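# Balance a bar level on the stand's ridge

## Task

Set the bar across the ridge at the top of the stand so it sits very level, stays put unaided and keeps that way; a bar that stays only because the robot holds it at the end does not count.

## Robot and tools

Robot: two FANUC CRX arms, left_arm and right_arm, each carrying a Robotiq 140 mm two-finger gripper and a wrist camera. Bases in the scene frame: left_arm at (+0.055, +0.424, 0), right_arm at (-0.058, -0.313, 0), both turned almost nothing about z. The names do not refer to sides of any image.

Scene frame: origin on the table top between the arms, +z up, +x out over the table, left_arm on the +y side. Positions are in metres, orientations are quaternions written w first (qw, qx, qy, qz). Gripper axes: fingers point along the gripper's +z and open and close along its y. end_effector_position is the spot between the pads when they are shut; closed fingertips extend about 33 mm past it (9 mm when fully open), and closing pushes the tips about 24 mm further out, so keep that gap above a surface.

The row: each command is a list of 20 numbers covering both arms, even when only one moves. Numbers 1-10 are left_arm: x, y, z, qw, qx, qy, qz, then gripper position, force_limit, speed. Numbers 11-20 give the same for right_arm. x, y, z and the quaternion form an absolute pose for the gripper point in the scene frame, not an offset. The three gripper numbers each lie in [-1, 1]. position: +1 fully open (140 mm), pads touch near -0.8, -1 closes until blocked. force_limit: about 14 N at -1, 60 N at 0, 107 N at +1. speed: about 30, 140 and 250 mm/s of gap change at -1, 0 and +1. To leave an arm alone, repeat its last reported pose and its previous three gripper numbers; a 0 is itself a command. Keep the quaternion fixed across rows, because the reported one can drift.

execute_actions: argument actions, a list holding one item or nothing. An empty list just returns the state. {"rows": [...], "steps": n} plays up to 15 rows, one per 1/30 s step, repeating the last row if steps exceed rows (default 15). {"steps": n} without rows is a wait of up to 300 steps counted from the previous result, reply time included. Optional pictures (true/false). The call is refused, sending nothing, if a target lies more than 0.6 m from the arm's last reported position along any gripper axis. Each step the command is clipped to within 70 mm and 16 degrees of the measured pose; after an action an arm goes on at most to its last clipped pose, so check the result and send the remainder.

move: target is one 20-number row (absolute poses, scene frame); speed is in m/s, 0.002 to 0.5, default 0.25, with turning capped at twice that in rad/s. Each gripper follows a straight line toward its pose, all paths finishing together, 0.5 to 10 s long (cut at 10 s). Gripper numbers apply at the start. Paths ignore obstacles and the other arm; grippers may lag, stray or overshoot in speed near full reach. The move: line reports the ending (done, off_target, moving, held, fault), any limits (paced = pose clipped; held = a check blocked steps, after which the arm may jump fast), and distance to each pose.

wait: seconds from 0 to 10; sends nothing new. zoom_image: camera (cam_high, cam_low, cam_left_wrist, cam_right_wrist) and region [x0, y0, x1, y1] in pixels, top-left origin, at most 504x504; full images are 672x504 for cam_high/cam_low and 504x504 for the wrist cameras. show_instructions shows the reference images; read_manual gives licence texts. finished_scene(scene) ends and grades the scene, cannot be undone; only call once the bar rests level alone. Replying without a tool call ends everything.

Results: the state line gives left_arm | right_arm gripper position and quaternion; reported hand positions can be off, more at long reach. Gripper object_status: 0 moving, 1 blocked while opening, 2 blocked while closing (a grip: check for this after sending -1), 3 at the requested position or pads met. position_measured is in counts, 3 open to 230 closed. To squeeze harder while holding, raise force_limit and change position by at least 0.01 (e.g. -1 to -0.98). HELD marks steps not sent; pose unreachable names an arm whose command the clearance check altered. Hand target lines show where the controller is driving each gripper. MOTOR HOT warns of heating; an OVER-TEMPERATURE FAULT brakes the arm.

Cautions: arms are stiff, so aiming even slightly past a firm contact can trip a fault; approach slowly. A joint torque reaching its limit (145 N m for the big joints, 36.4 for the wrist ones, held weight included) or 150 N outside force stops that arm for 10 s. Do not let the arms collide or press on each other. Do not drop the bar, knock it or the stand, or let anything leave the table. A loose object may occasionally get nudged, so confirm the bar stays level after release, with both grippers cleared away. Time spent, including reply time, and jerky or effortful motion count against you.

Each tool is called after "Emit:" by a JSON object that holds its "name" and its "arguments", one argument or row to a line.

Reference images:

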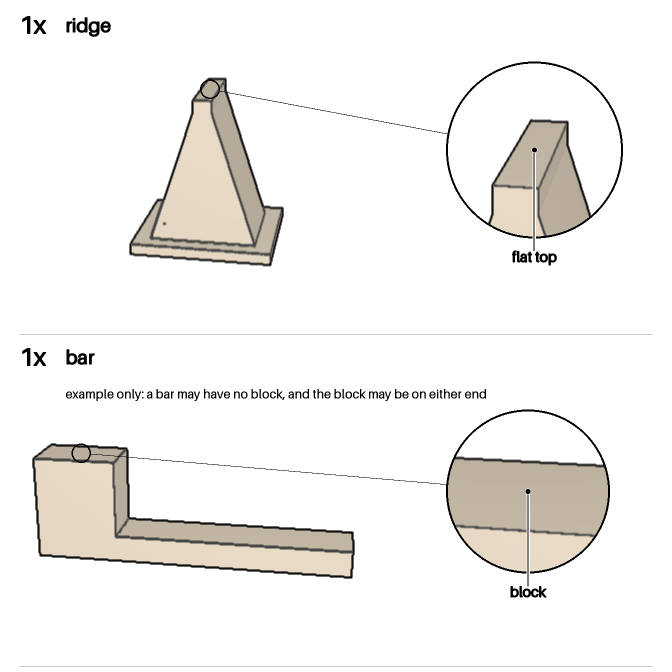

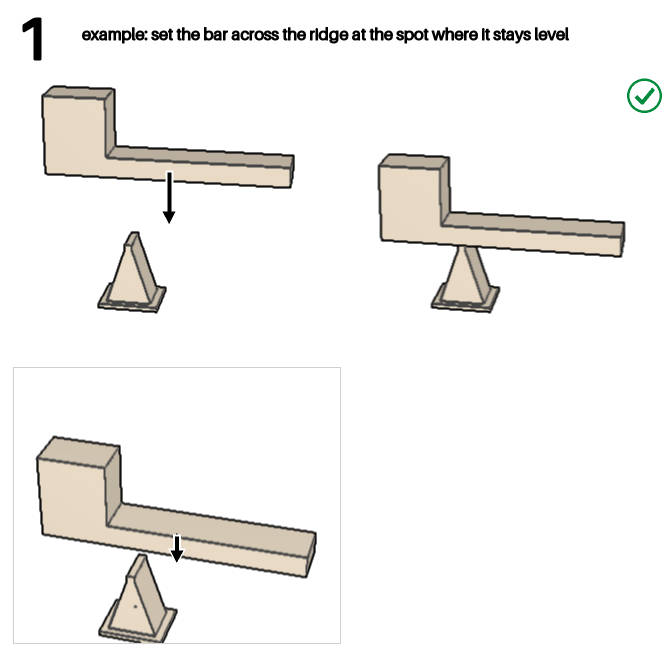

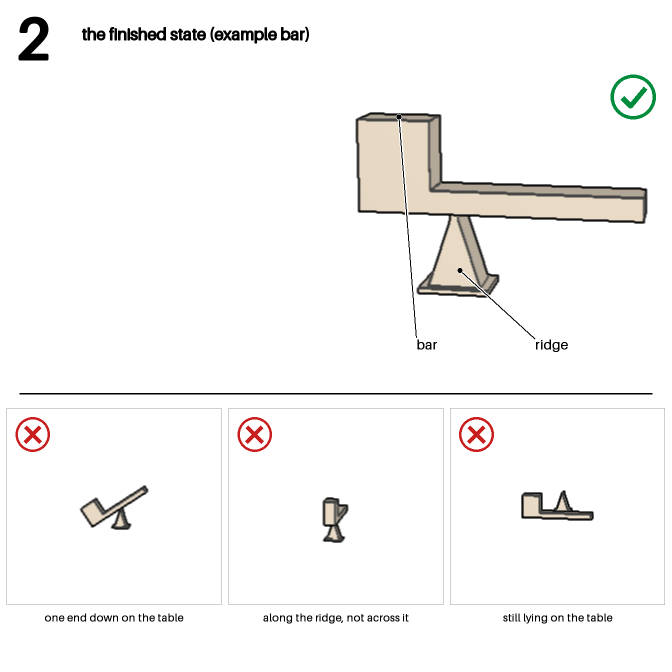

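## Session

Emit:
{"name": "execute_actions", "arguments": {
  "actions": []
}}

Scene clock: 0.00 s of 4100.00 s.
left_arm: end_effector_position=(+0.5771, -0.2059, +0.2707) position_measured=3 object_status=3 end_effector_quat_wxyz=(-0.031, +0.883, -0.037, +0.467) | right_arm: end_effector_position=(+0.2704, -0.6691, +0.2370) position_measured=3 object_status=3 end_effector_quat_wxyz=(-0.090, -0.488, +0.868, +0.009)
Joint positions: left_arm=[-1.117  0.602  0.716 -0.898 -1.282  2.681] | right_arm=[-0.465  0.153  0.106  0.137 -1.642 -0.094]
Joint velocities: left_arm=[-0.    -0.    -0.     0.001  0.     0.001] | right_arm=[ 0.002 -0.     0.     0.    -0.     0.   ]
Hand target (left_arm): +0.577, -0.206, +0.271; -0.031, +0.883, -0.037, +0.467
Hand target (right_arm): +0.270, -0.669, +0.237; -0.090, -0.488, +0.868, +0.009

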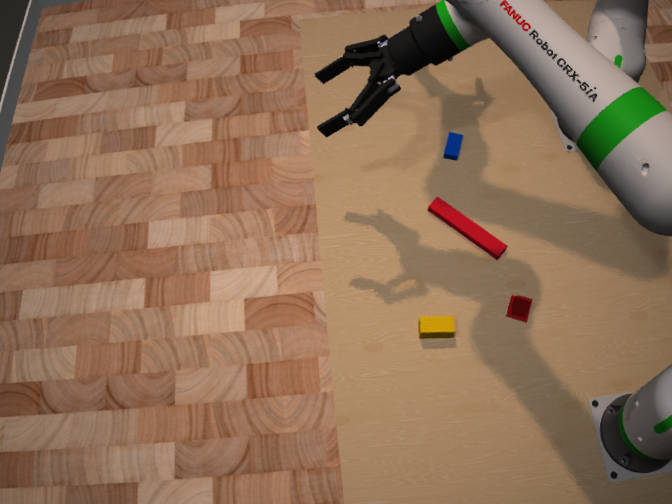

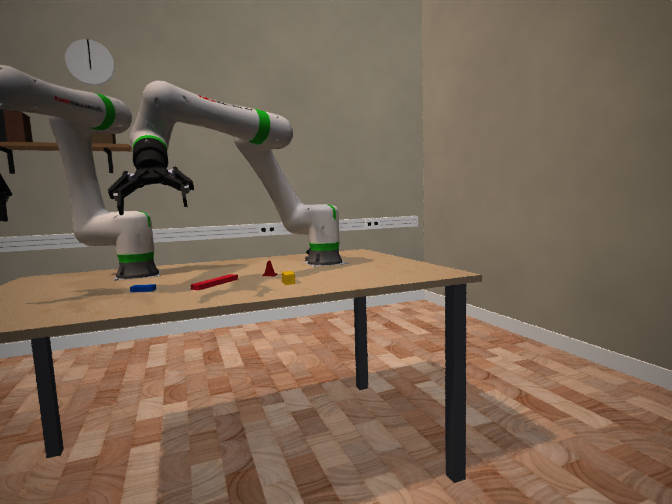

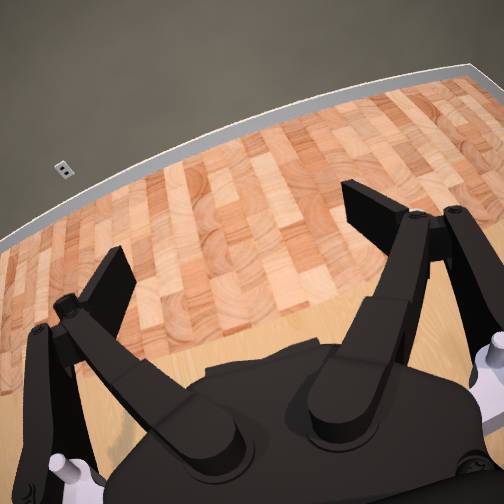

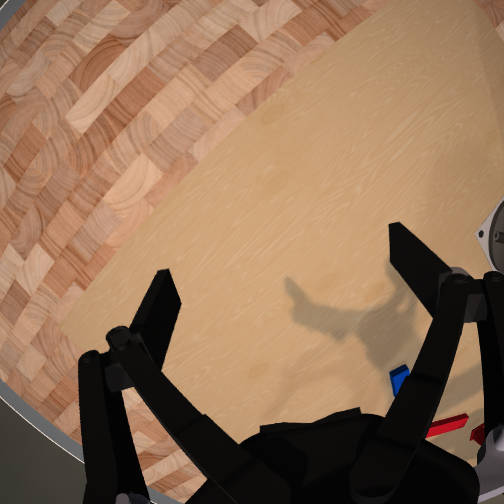

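Emit:
{"name": "move", "arguments": {
  "target": [0.3,0.1,0.25,0,1,0,0,1,0,0,0.2704,-0.6691,0.237,-0.09,-0.488,0.868,0.009,1,0,0]
}}

Emit:
{"name": "zoom_image", "arguments": {
  "camera": "cam_low",
  "region": [170,240,320,310]
}}

Scene clock: 4.93 s of 4100.00 s.
left_arm: end_effector_position=(+0.3001, +0.1003, +0.2486) position_measured=3 object_status=3 end_effector_quat_wxyz=(-0.001, +1.000, -0.001, -0.000) | right_arm: end_effector_position=(+0.2704, -0.6691, +0.2370) position_measured=3 object_status=3 end_effector_quat_wxyz=(-0.090, -0.488, +0.868, +0.009)
Joint positions: left_arm=[-0.606 -0.111 -0.081 -0.002 -1.602  2.167] | right_arm=[-0.464  0.152  0.105  0.138 -1.641 -0.093]
Joint velocities: left_arm=[ 0.002 -0.001 -0.001  0.001 -0.    -0.   ] | right_arm=[ 0.001  0.    -0.     0.     0.    -0.   ]
Hand target (left_arm): +0.300, +0.100, +0.249; -0.001, +1.000, -0.001, -0.000
Hand target (right_arm): +0.270, -0.669, +0.237; -0.090, -0.488, +0.868, +0.009
Off the commanded pose (left_arm): 0.001 m, 0 deg.
Off the commanded pose (right_arm): 0.000 m, 0 deg.
move: done

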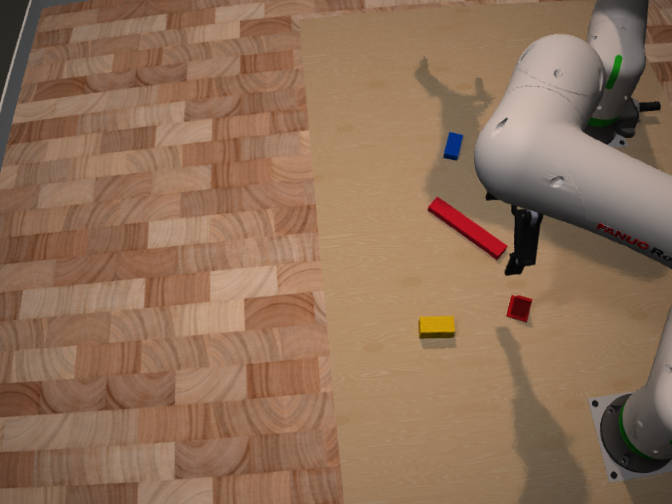

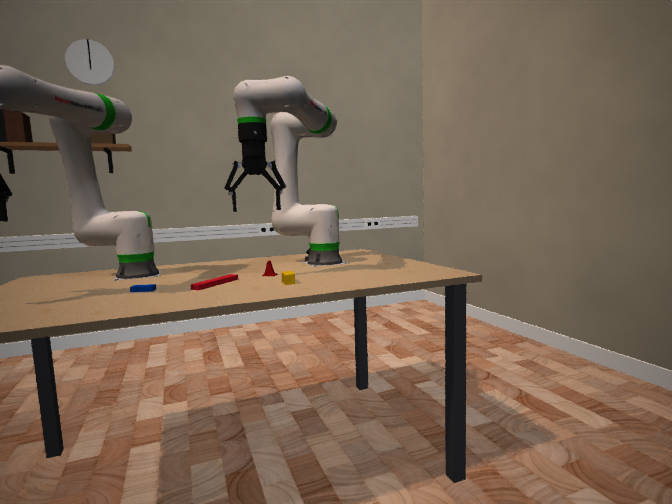

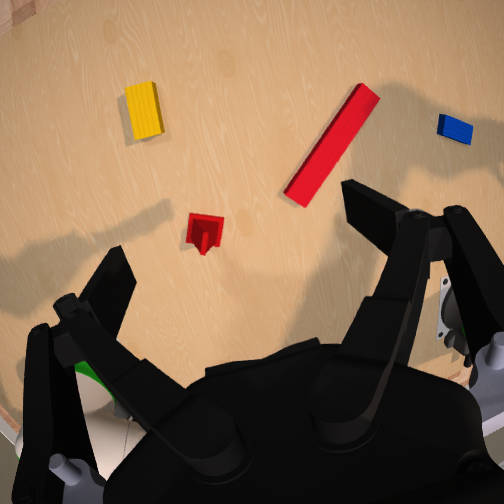

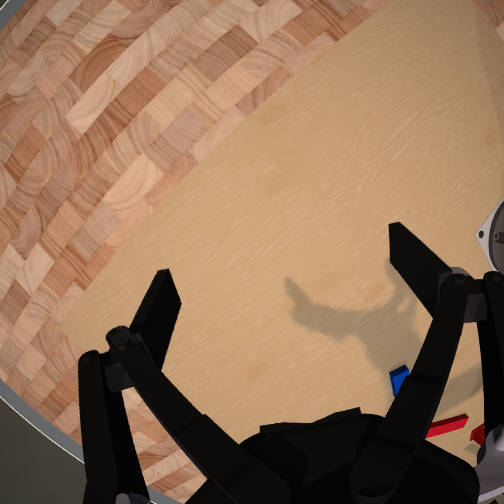

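Region (170, 240, 320, 310) of cam_low's 672x504 image, scaled by 3.360, with more detail than that image has; it fills the top 235 rows of this view, and the rest is white.

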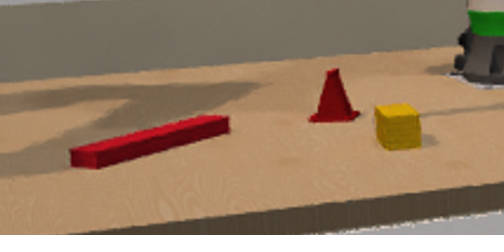

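Emit:
{"name": "move", "arguments": {
  "target": [0.27,-0.03,0.09,0,0.906,-0.423,0,1,0,0,0.2704,-0.6691,0.237,-0.09,-0.488,0.868,0.009,1,0,0]
}}

Scene clock: 14.67 s of 4100.00 s.
left_arm: end_effector_position=(+0.2703, -0.0303, +0.0903) position_measured=3 object_status=3 end_effector_quat_wxyz=(+0.000, +0.906, -0.423, +0.000) | right_arm: end_effector_position=(+0.2704, -0.6691, +0.2370) position_measured=3 object_status=3 end_effector_quat_wxyz=(-0.090, -0.488, +0.868, +0.009)
Joint positions: left_arm=[-0.875  0.192 -0.141  0.    -1.237  1.563] | right_arm=[-0.464  0.152  0.105  0.138 -1.641 -0.093]
Joint velocities: left_arm=[-0.     0.002  0.     0.     0.001 -0.002] | right_arm=[-0.     0.    -0.    -0.     0.002 -0.001]
Hand target (left_arm): +0.270, -0.030, +0.090; +0.000, +0.906, -0.423, +0.000
Hand target (right_arm): +0.270, -0.669, +0.237; -0.090, -0.488, +0.868, +0.009
Off the commanded pose (left_arm): 0.000 m, 0 deg.
Off the commanded pose (right_arm): 0.000 m, 0 deg.
After step 90, 4.57 s passed at rest.
move: done

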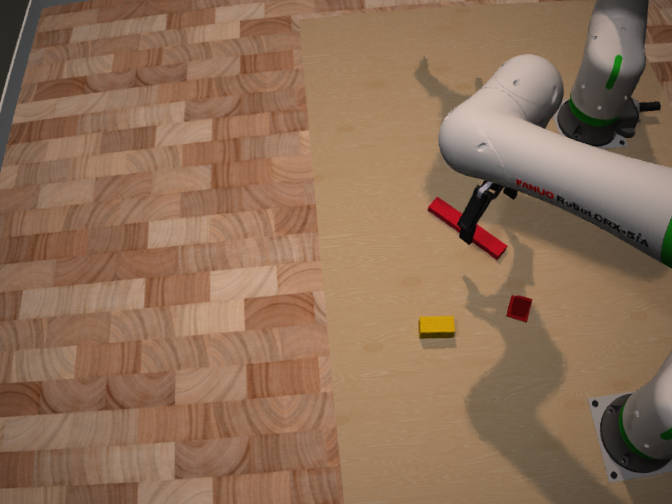

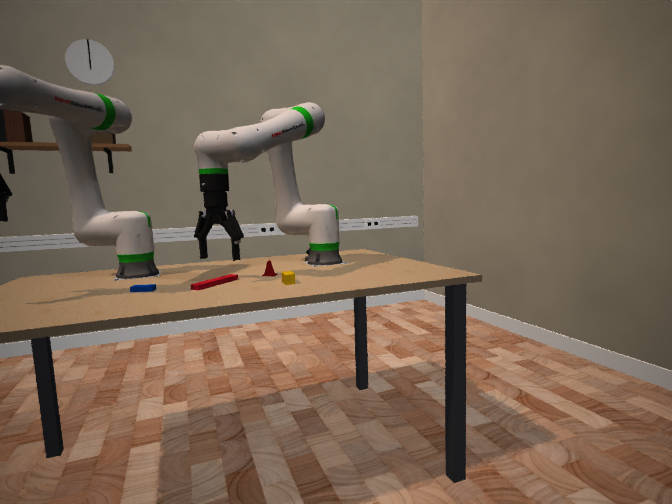

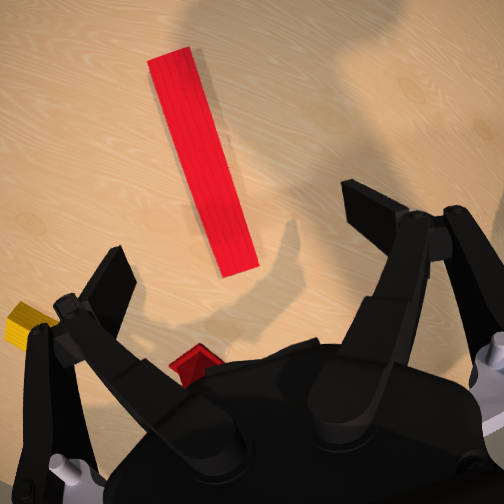

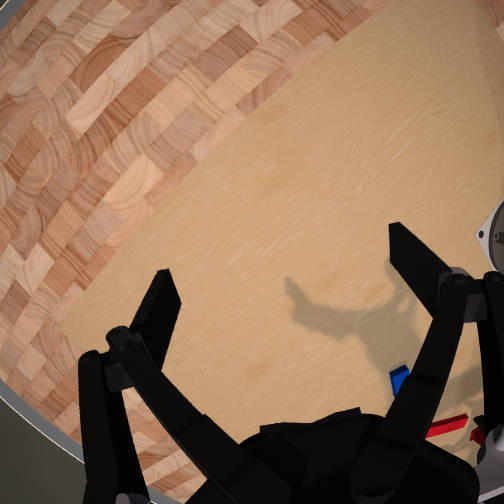

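Emit:
{"name": "move", "arguments": {
  "target": [0.29,-0.04,0.038,0,0.906,-0.423,0,-0.2,0,0,0.2704,-0.6691,0.237,-0.09,-0.488,0.868,0.009,1,0,0],
  "speed": 0.1
}}

Scene clock: 17.73 s of 4100.00 s.
left_arm: end_effector_position=(+0.2900, -0.0401, +0.0381) position_measured=154 object_status=3 end_effector_quat_wxyz=(+0.000, +0.906, -0.423, -0.000) | right_arm: end_effector_position=(+0.2704, -0.6691, +0.2370) position_measured=3 object_status=3 end_effector_quat_wxyz=(-0.090, -0.488, +0.868, +0.009)
Joint positions: left_arm=[-0.858  0.283 -0.159  0.    -1.128  1.547] | right_arm=[-0.464  0.152  0.105  0.138 -1.641 -0.093]
Joint velocities: left_arm=[ 0.     0.003  0.    -0.     0.001  0.002] | right_arm=[ 0.002  0.001 -0.    -0.     0.     0.001]
Hand target (left_arm): +0.290, -0.040, +0.038; +0.000, +0.906, -0.423, -0.000
Hand target (right_arm): +0.270, -0.669, +0.237; -0.090, -0.488, +0.868, +0.009
Off the commanded pose (left_arm): 0.000 m, 0 deg.
Off the commanded pose (right_arm): 0.000 m, 0 deg.
move: done

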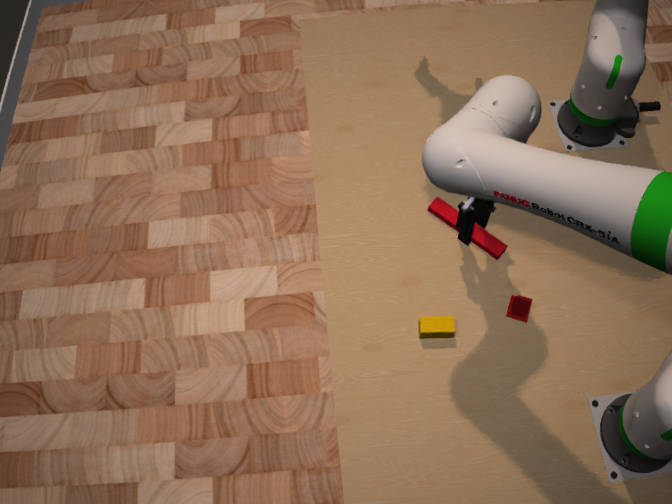

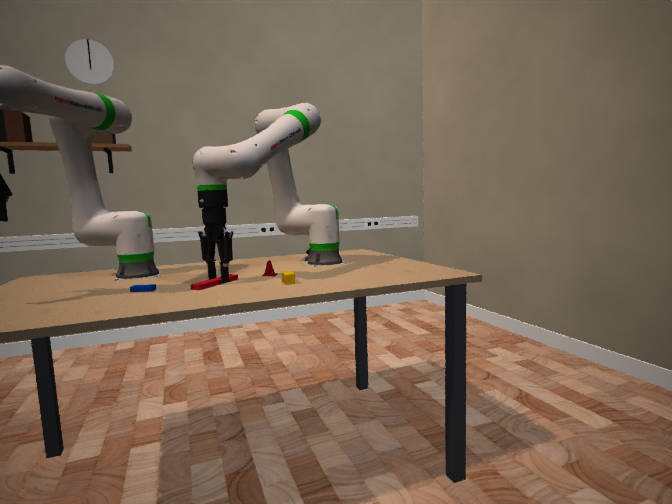

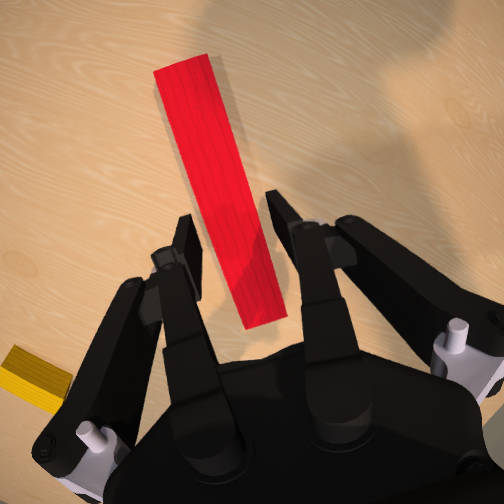

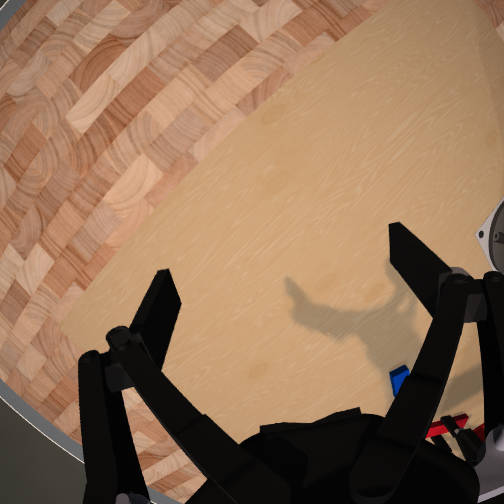

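Emit:
{"name": "move", "arguments": {
  "target": [0.296,-0.048,0.037,0,0.906,-0.423,0,-0.2,0,0,0.2704,-0.6691,0.237,-0.09,-0.488,0.868,0.009,1,0,0],
  "speed": 0.1
}}

Emit:
{"name": "move", "arguments": {
  "target": [0.296,-0.048,0.037,0,0.906,-0.423,0,-1,0,0,0.2704,-0.6691,0.237,-0.09,-0.488,0.868,0.009,1,0,0]
}}

Emit:
{"name": "move", "arguments": {
  "target": [0.29,-0.03,0.13,0,0.906,-0.423,0,-1,0,0,0.2704,-0.6691,0.237,-0.09,-0.488,0.868,0.009,1,0,0],
  "speed": 0.15
}}

Emit:
{"name": "move", "arguments": {
  "target": [0.27,0.13,0.13,0,0.61,-0.79,0,-1,0,0,0.2704,-0.6691,0.237,-0.09,-0.488,0.868,0.009,1,0,0]
}}

Scene clock: 21.97 s of 4100.00 s.
left_arm: end_effector_position=(+0.2960, -0.0480, +0.0370) position_measured=154 object_status=3 end_effector_quat_wxyz=(+0.000, +0.906, -0.423, +0.000) | right_arm: end_effector_position=(+0.2704, -0.6691, +0.2370) position_measured=3 object_status=3 end_effector_quat_wxyz=(-0.090, -0.488, +0.868, +0.009)
Joint positions: left_arm=[-0.859  0.306 -0.132  0.    -1.133  1.548] | right_arm=[-0.464  0.152  0.105  0.138 -1.641 -0.093]
Joint velocities: left_arm=[-0.     0.002  0.001 -0.001  0.     0.002] | right_arm=[ 0.001  0.001 -0.    -0.    -0.001 -0.001]
Hand target (left_arm): +0.296, -0.048, +0.037; +0.000, +0.906, -0.423, +0.000
Hand target (right_arm): +0.270, -0.669, +0.237; -0.090, -0.488, +0.868, +0.009
Off the commanded pose (left_arm): 0.000 m, 0 deg.
Off the commanded pose (right_arm): 0.000 m, 0 deg.
After step 90, 0.53 s passed at rest.
move: done

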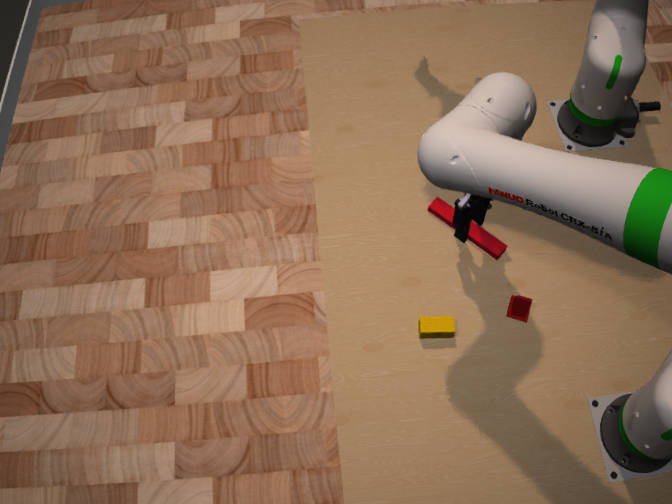

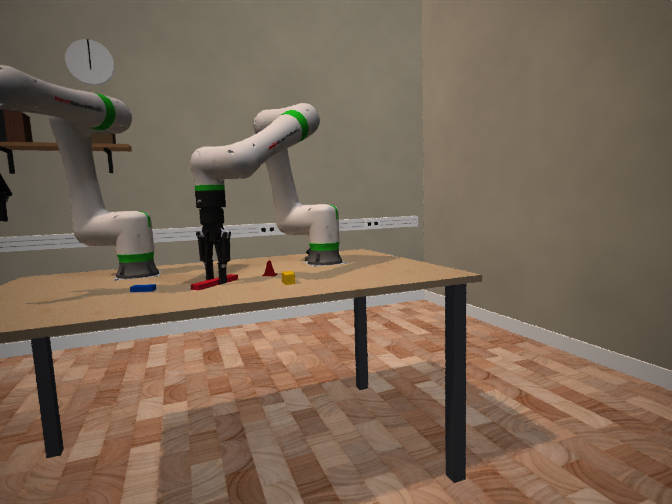

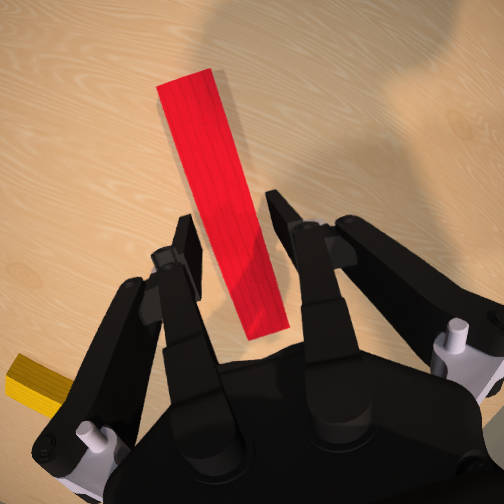

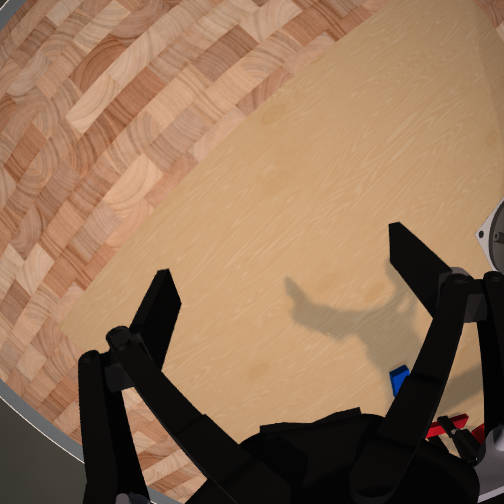

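Scene clock: 22.67 s of 4100.00 s.
left_arm: end_effector_position=(+0.2960, -0.0480, +0.0371) position_measured=185 object_status=2 end_effector_quat_wxyz=(+0.000, +0.906, -0.423, +0.000) | right_arm: end_effector_position=(+0.2704, -0.6691, +0.2370) position_measured=3 object_status=3 end_effector_quat_wxyz=(-0.090, -0.488, +0.868, +0.009)
Joint positions: left_arm=[-0.859  0.306 -0.131 -0.    -1.133  1.548] | right_arm=[-0.464  0.152  0.105  0.138 -1.641 -0.093]
Joint velocities: left_arm=[-0.     0.     0.     0.     0.001  0.   ] | right_arm=[-0.001 -0.001 -0.     0.     0.001 -0.001]
Hand target (left_arm): +0.296, -0.048, +0.037; -0.000, +0.906, -0.423, -0.000
Hand target (right_arm): +0.270, -0.669, +0.237; -0.090, -0.488, +0.868, +0.009
Off the commanded pose (left_arm): 0.000 m, 0 deg.
Off the commanded pose (right_arm): 0.000 m, 0 deg.
move: done

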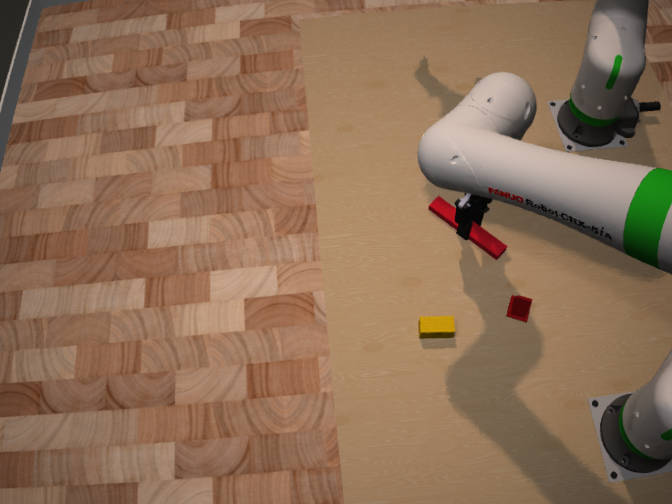

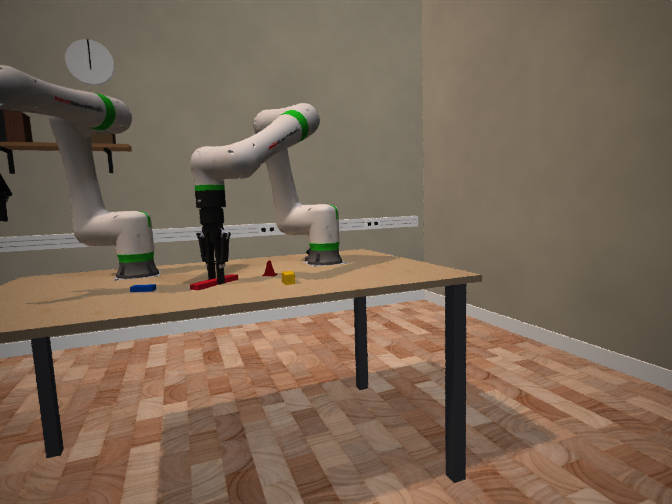

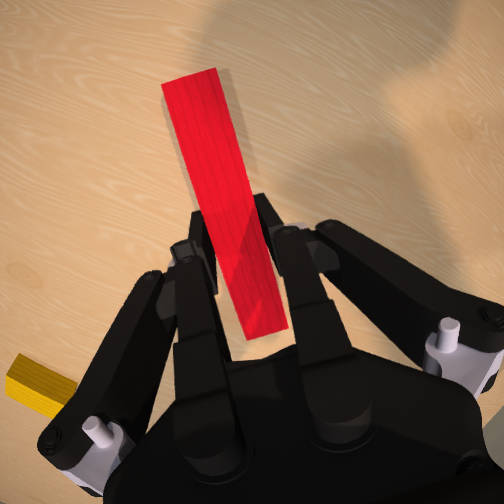

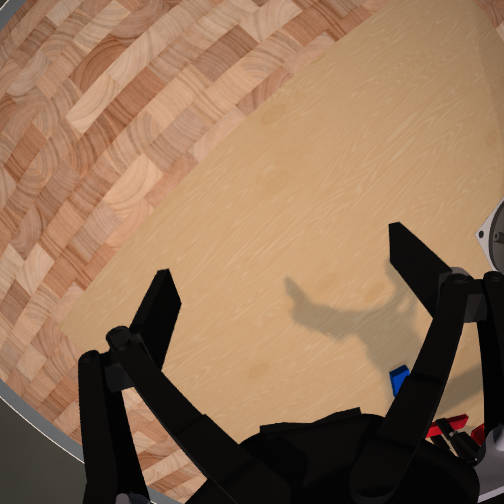

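Scene clock: 23.70 s of 4100.00 s.
left_arm: end_effector_position=(+0.2899, -0.0298, +0.1299) position_measured=185 object_status=2 end_effector_quat_wxyz=(-0.000, +0.906, -0.423, -0.000) | right_arm: end_effector_position=(+0.2704, -0.6691, +0.2370) position_measured=3 object_status=3 end_effector_quat_wxyz=(-0.090, -0.488, +0.868, +0.009)
Joint positions: left_arm=[-0.844  0.186 -0.053 -0.    -1.333  1.534] | right_arm=[-0.464  0.152  0.105  0.138 -1.641 -0.093]
Joint velocities: left_arm=[ 0.    -0.001  0.001  0.    -0.001  0.001] | right_arm=[ 0.    -0.    -0.     0.     0.     0.001]
Hand target (left_arm): +0.290, -0.030, +0.130; -0.000, +0.906, -0.423, +0.000
Hand target (right_arm): +0.270, -0.669, +0.237; -0.090, -0.488, +0.868, +0.009
Off the commanded pose (left_arm): 0.000 m, 0 deg.
Off the commanded pose (right_arm): 0.000 m, 0 deg.
move: done

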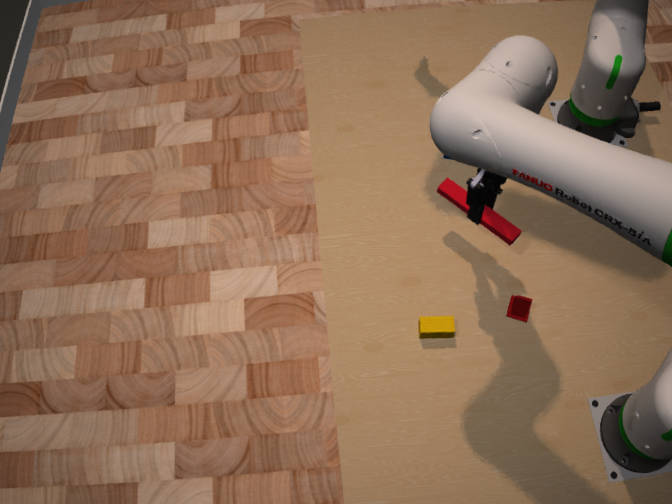

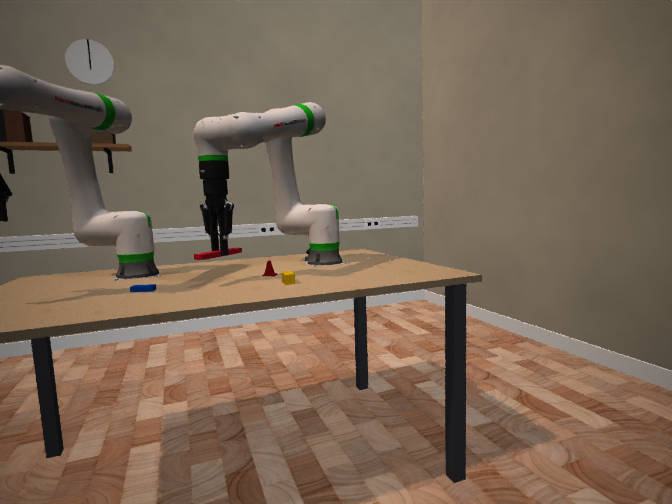

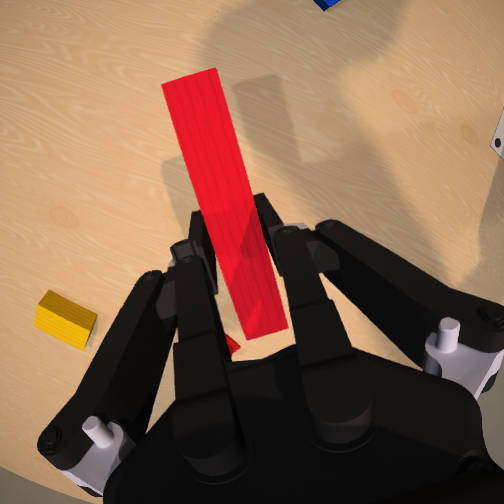

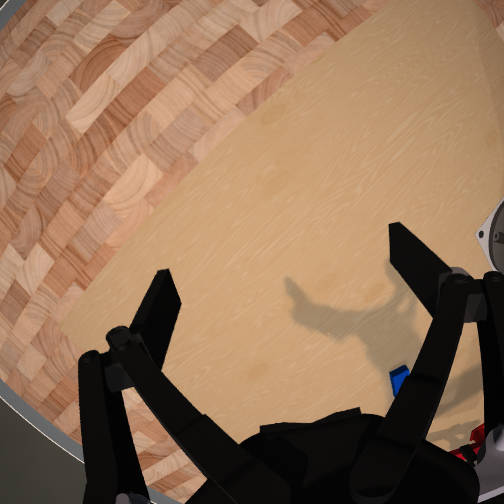

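Scene clock: 26.03 s of 4100.00 s.
left_arm: end_effector_position=(+0.2701, +0.1301, +0.1296) position_measured=185 object_status=2 end_effector_quat_wxyz=(+0.000, -0.611, +0.791, +0.000) | right_arm: end_effector_position=(+0.2704, -0.6691, +0.2370) position_measured=3 object_status=3 end_effector_quat_wxyz=(-0.090, -0.488, +0.868, +0.009)
Joint positions: left_arm=[-0.583 -0.192 -0.429 -0.001 -1.334  0.319] | right_arm=[-0.464  0.152  0.105  0.138 -1.641 -0.093]
Joint velocities: left_arm=[ 0.004 -0.002 -0.002  0.003  0.    -0.008] | right_arm=[-0.001 -0.    -0.    -0.    -0.     0.   ]
Hand target (left_arm): +0.270, +0.130, +0.130; +0.000, -0.611, +0.792, +0.000
Hand target (right_arm): +0.270, -0.669, +0.237; -0.090, -0.488, +0.868, +0.009
Off the commanded pose (left_arm): 0.000 m, 0 deg.
Off the commanded pose (right_arm): 0.000 m, 0 deg.
move: done

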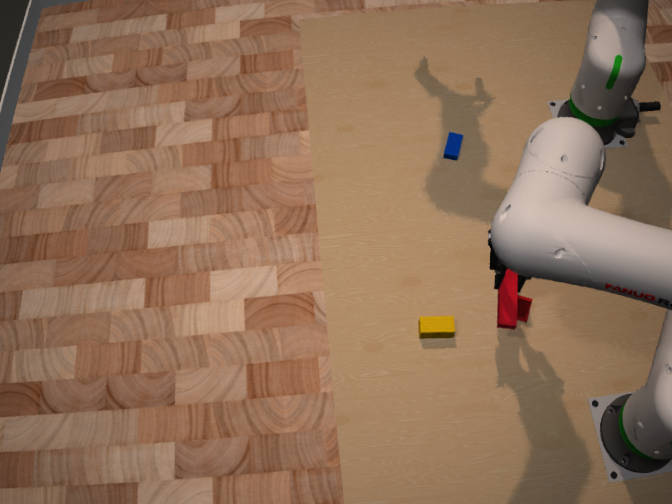

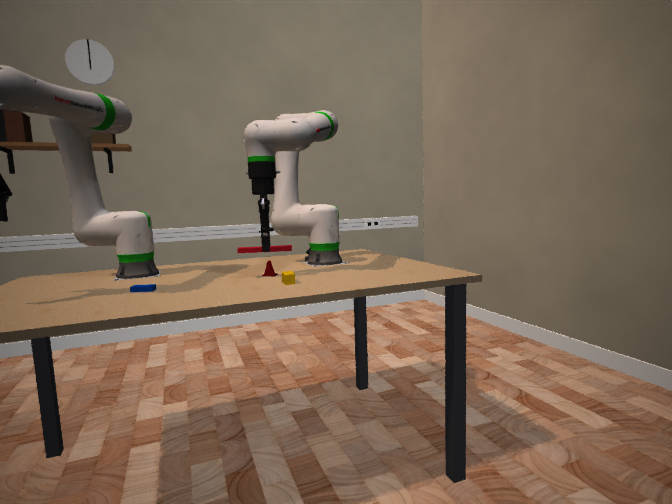

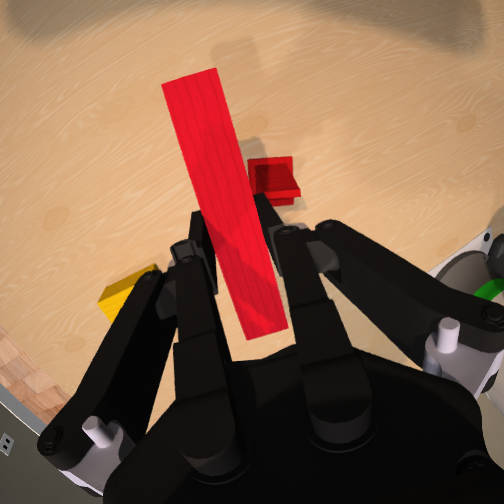

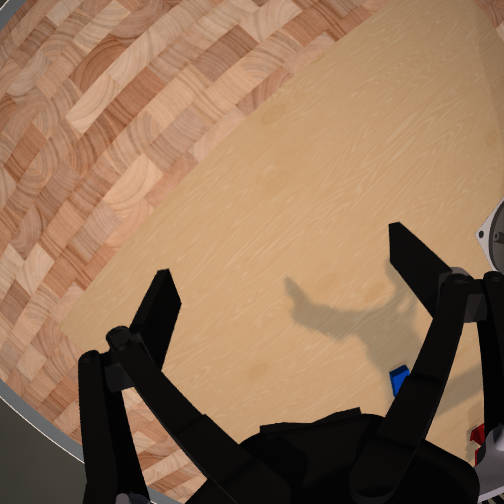

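Emit:
{"name": "move", "arguments": {
  "target": [0.275,0.130,0.102,0,0.537,-0.843,0,-1,0,0,0.2704,-0.6691,0.237,-0.09,-0.488,0.868,0.009,1,0,0],
  "speed": 0.1
}}

Emit:
{"name": "zoom_image", "arguments": {
  "camera": "cam_left_wrist",
  "region": [130,50,430,350]
}}

Emit:
{"name": "zoom_image", "arguments": {
  "camera": "cam_low",
  "region": [220,220,320,290]
}}

Scene clock: 32.10 s of 4100.00 s.
left_arm: end_effector_position=(+0.2751, +0.1301, +0.1020) position_measured=185 object_status=2 end_effector_quat_wxyz=(+0.000, -0.537, +0.843, +0.000) | right_arm: end_effector_position=(+0.2704, -0.6691, +0.2370) position_measured=3 object_status=3 end_effector_quat_wxyz=(-0.090, -0.488, +0.868, +0.009)
Joint positions: left_arm=[-0.575 -0.164 -0.473 -0.    -1.261  0.13 ] | right_arm=[-0.464  0.152  0.105  0.138 -1.641 -0.093]
Joint velocities: left_arm=[ 0.001  0.    -0.001  0.     0.002 -0.003] | right_arm=[-0.002  0.    -0.     0.    -0.    -0.001]
Hand target (left_arm): +0.275, +0.130, +0.102; -0.000, -0.537, +0.843, +0.000
Hand target (right_arm): +0.270, -0.669, +0.237; -0.090, -0.488, +0.868, +0.009
Off the commanded pose (left_arm): 0.000 m, 0 deg.
Off the commanded pose (right_arm): 0.000 m, 0 deg.
After step 90, 1.87 s passed at rest.
move: done

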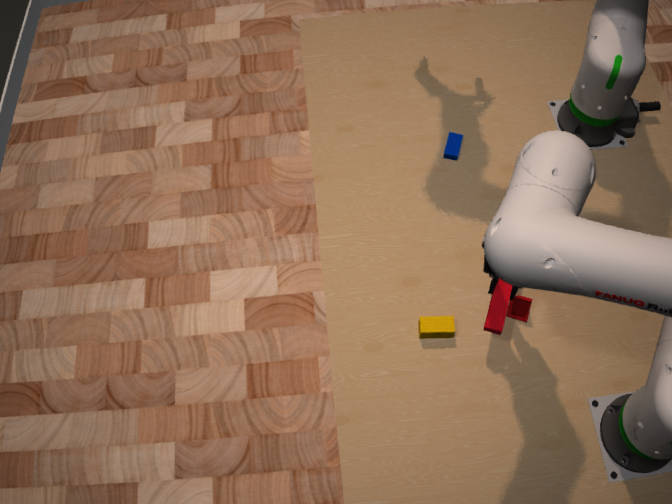

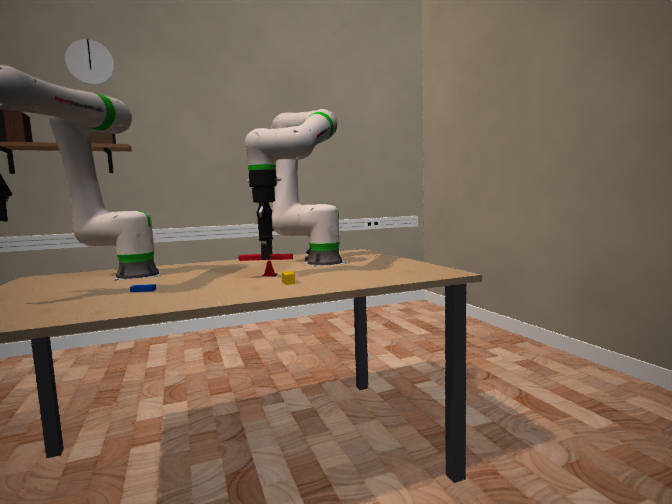

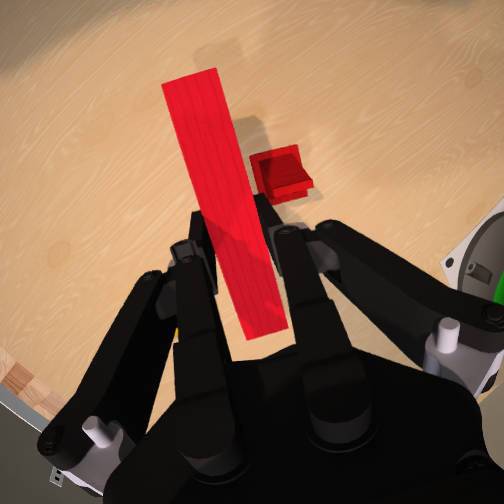

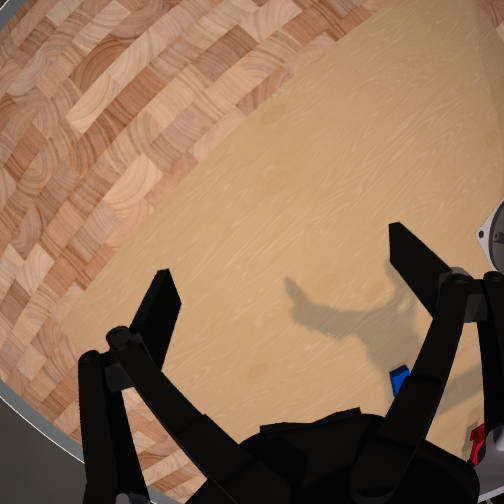

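Region (130, 50, 430, 350) of cam_left_wrist's 504x504 image, scaled by 1.680, with more detail than that image has.

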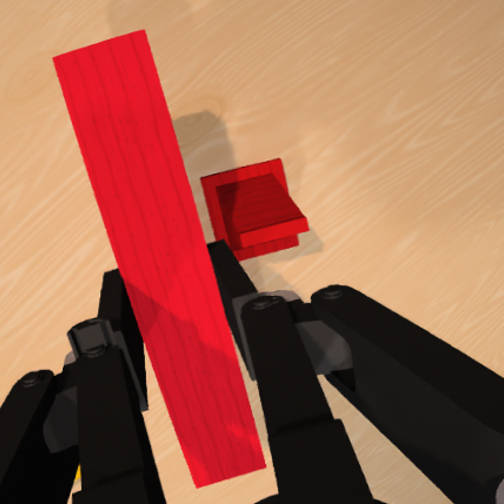

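Region (220, 220, 320, 290) of cam_low's 672x504 image, scaled by 5.040, with more detail than that image has; it fills the top 353 rows of this view, and the rest is white.

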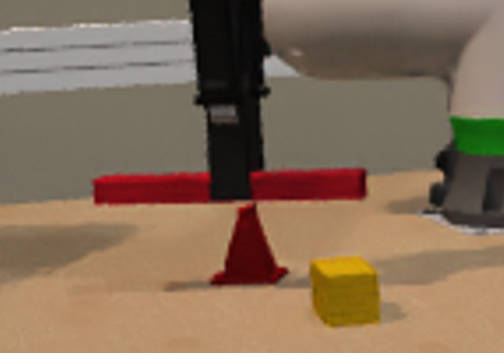

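Emit:
{"name": "move", "arguments": {
  "target": [0.232,0.150,0.097,0,0.537,-0.843,0,-1,0,0,0.2704,-0.6691,0.237,-0.09,-0.488,0.868,0.009,1,0,0],
  "speed": 0.05
}}

Emit:
{"name": "zoom_image", "arguments": {
  "camera": "cam_low",
  "region": [230,230,310,286]
}}

Scene clock: 38.00 s of 4100.00 s.
left_arm: end_effector_position=(+0.2321, +0.1500, +0.0969) position_measured=185 object_status=2 end_effector_quat_wxyz=(-0.000, -0.537, +0.843, -0.000) | right_arm: end_effector_position=(+0.2704, -0.6691, +0.2370) position_measured=3 object_status=3 end_effector_quat_wxyz=(-0.090, -0.488, +0.868, +0.009)
Joint positions: left_arm=[-0.595 -0.279 -0.575  0.    -1.274  0.15 ] | right_arm=[-0.464  0.152  0.105  0.138 -1.641 -0.093]
Joint velocities: left_arm=[-0.    -0.003 -0.001 -0.     0.    -0.001] | right_arm=[-0.001  0.     0.    -0.    -0.001  0.   ]
Hand target (left_arm): +0.232, +0.150, +0.097; -0.000, -0.537, +0.843, -0.000
Hand target (right_arm): +0.270, -0.669, +0.237; -0.090, -0.488, +0.868, +0.009
Off the commanded pose (left_arm): 0.000 m, 0 deg.
Off the commanded pose (right_arm): 0.000 m, 0 deg.
After step 90, 1.63 s passed at rest.
move: done

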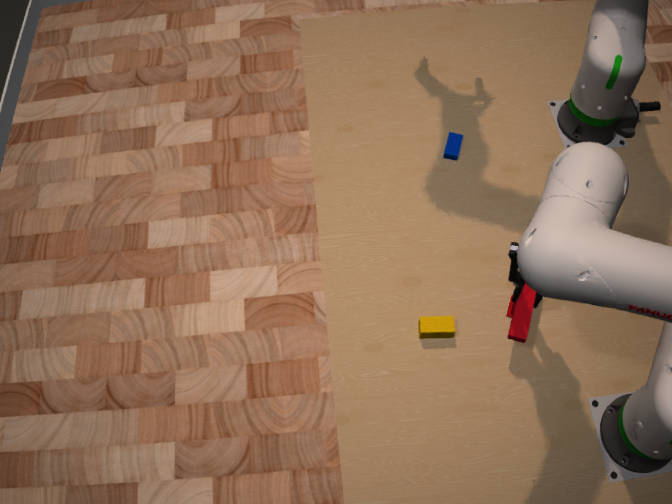

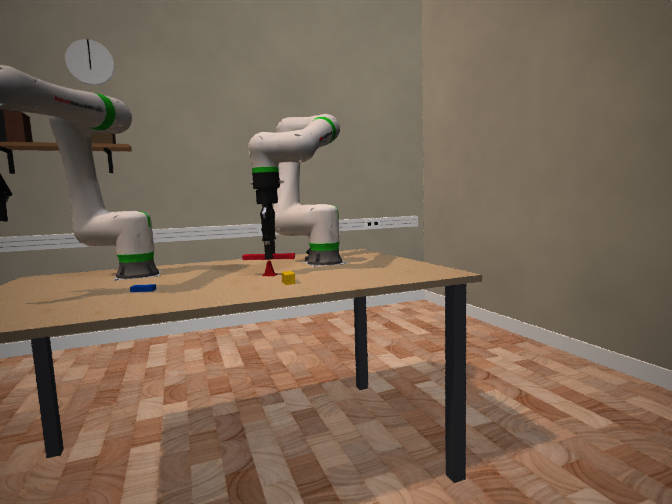

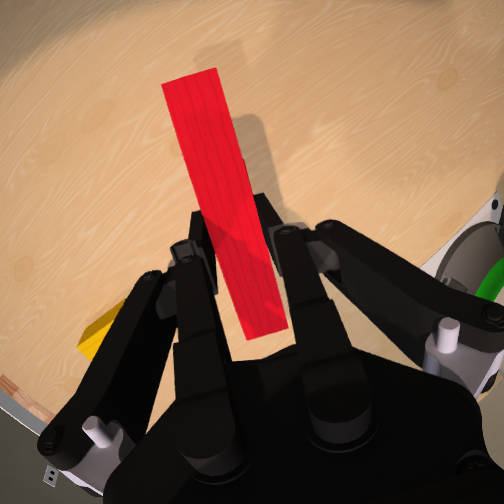

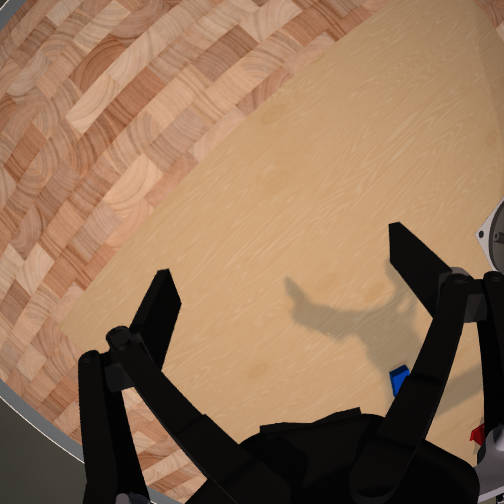

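Region (230, 230, 310, 286) of cam_low's 672x504 image, scaled by 6.300, with more detail than that image has; it fills the top 353 rows of this view, and the rest is white.

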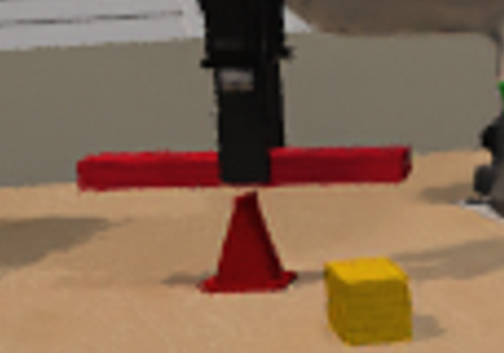

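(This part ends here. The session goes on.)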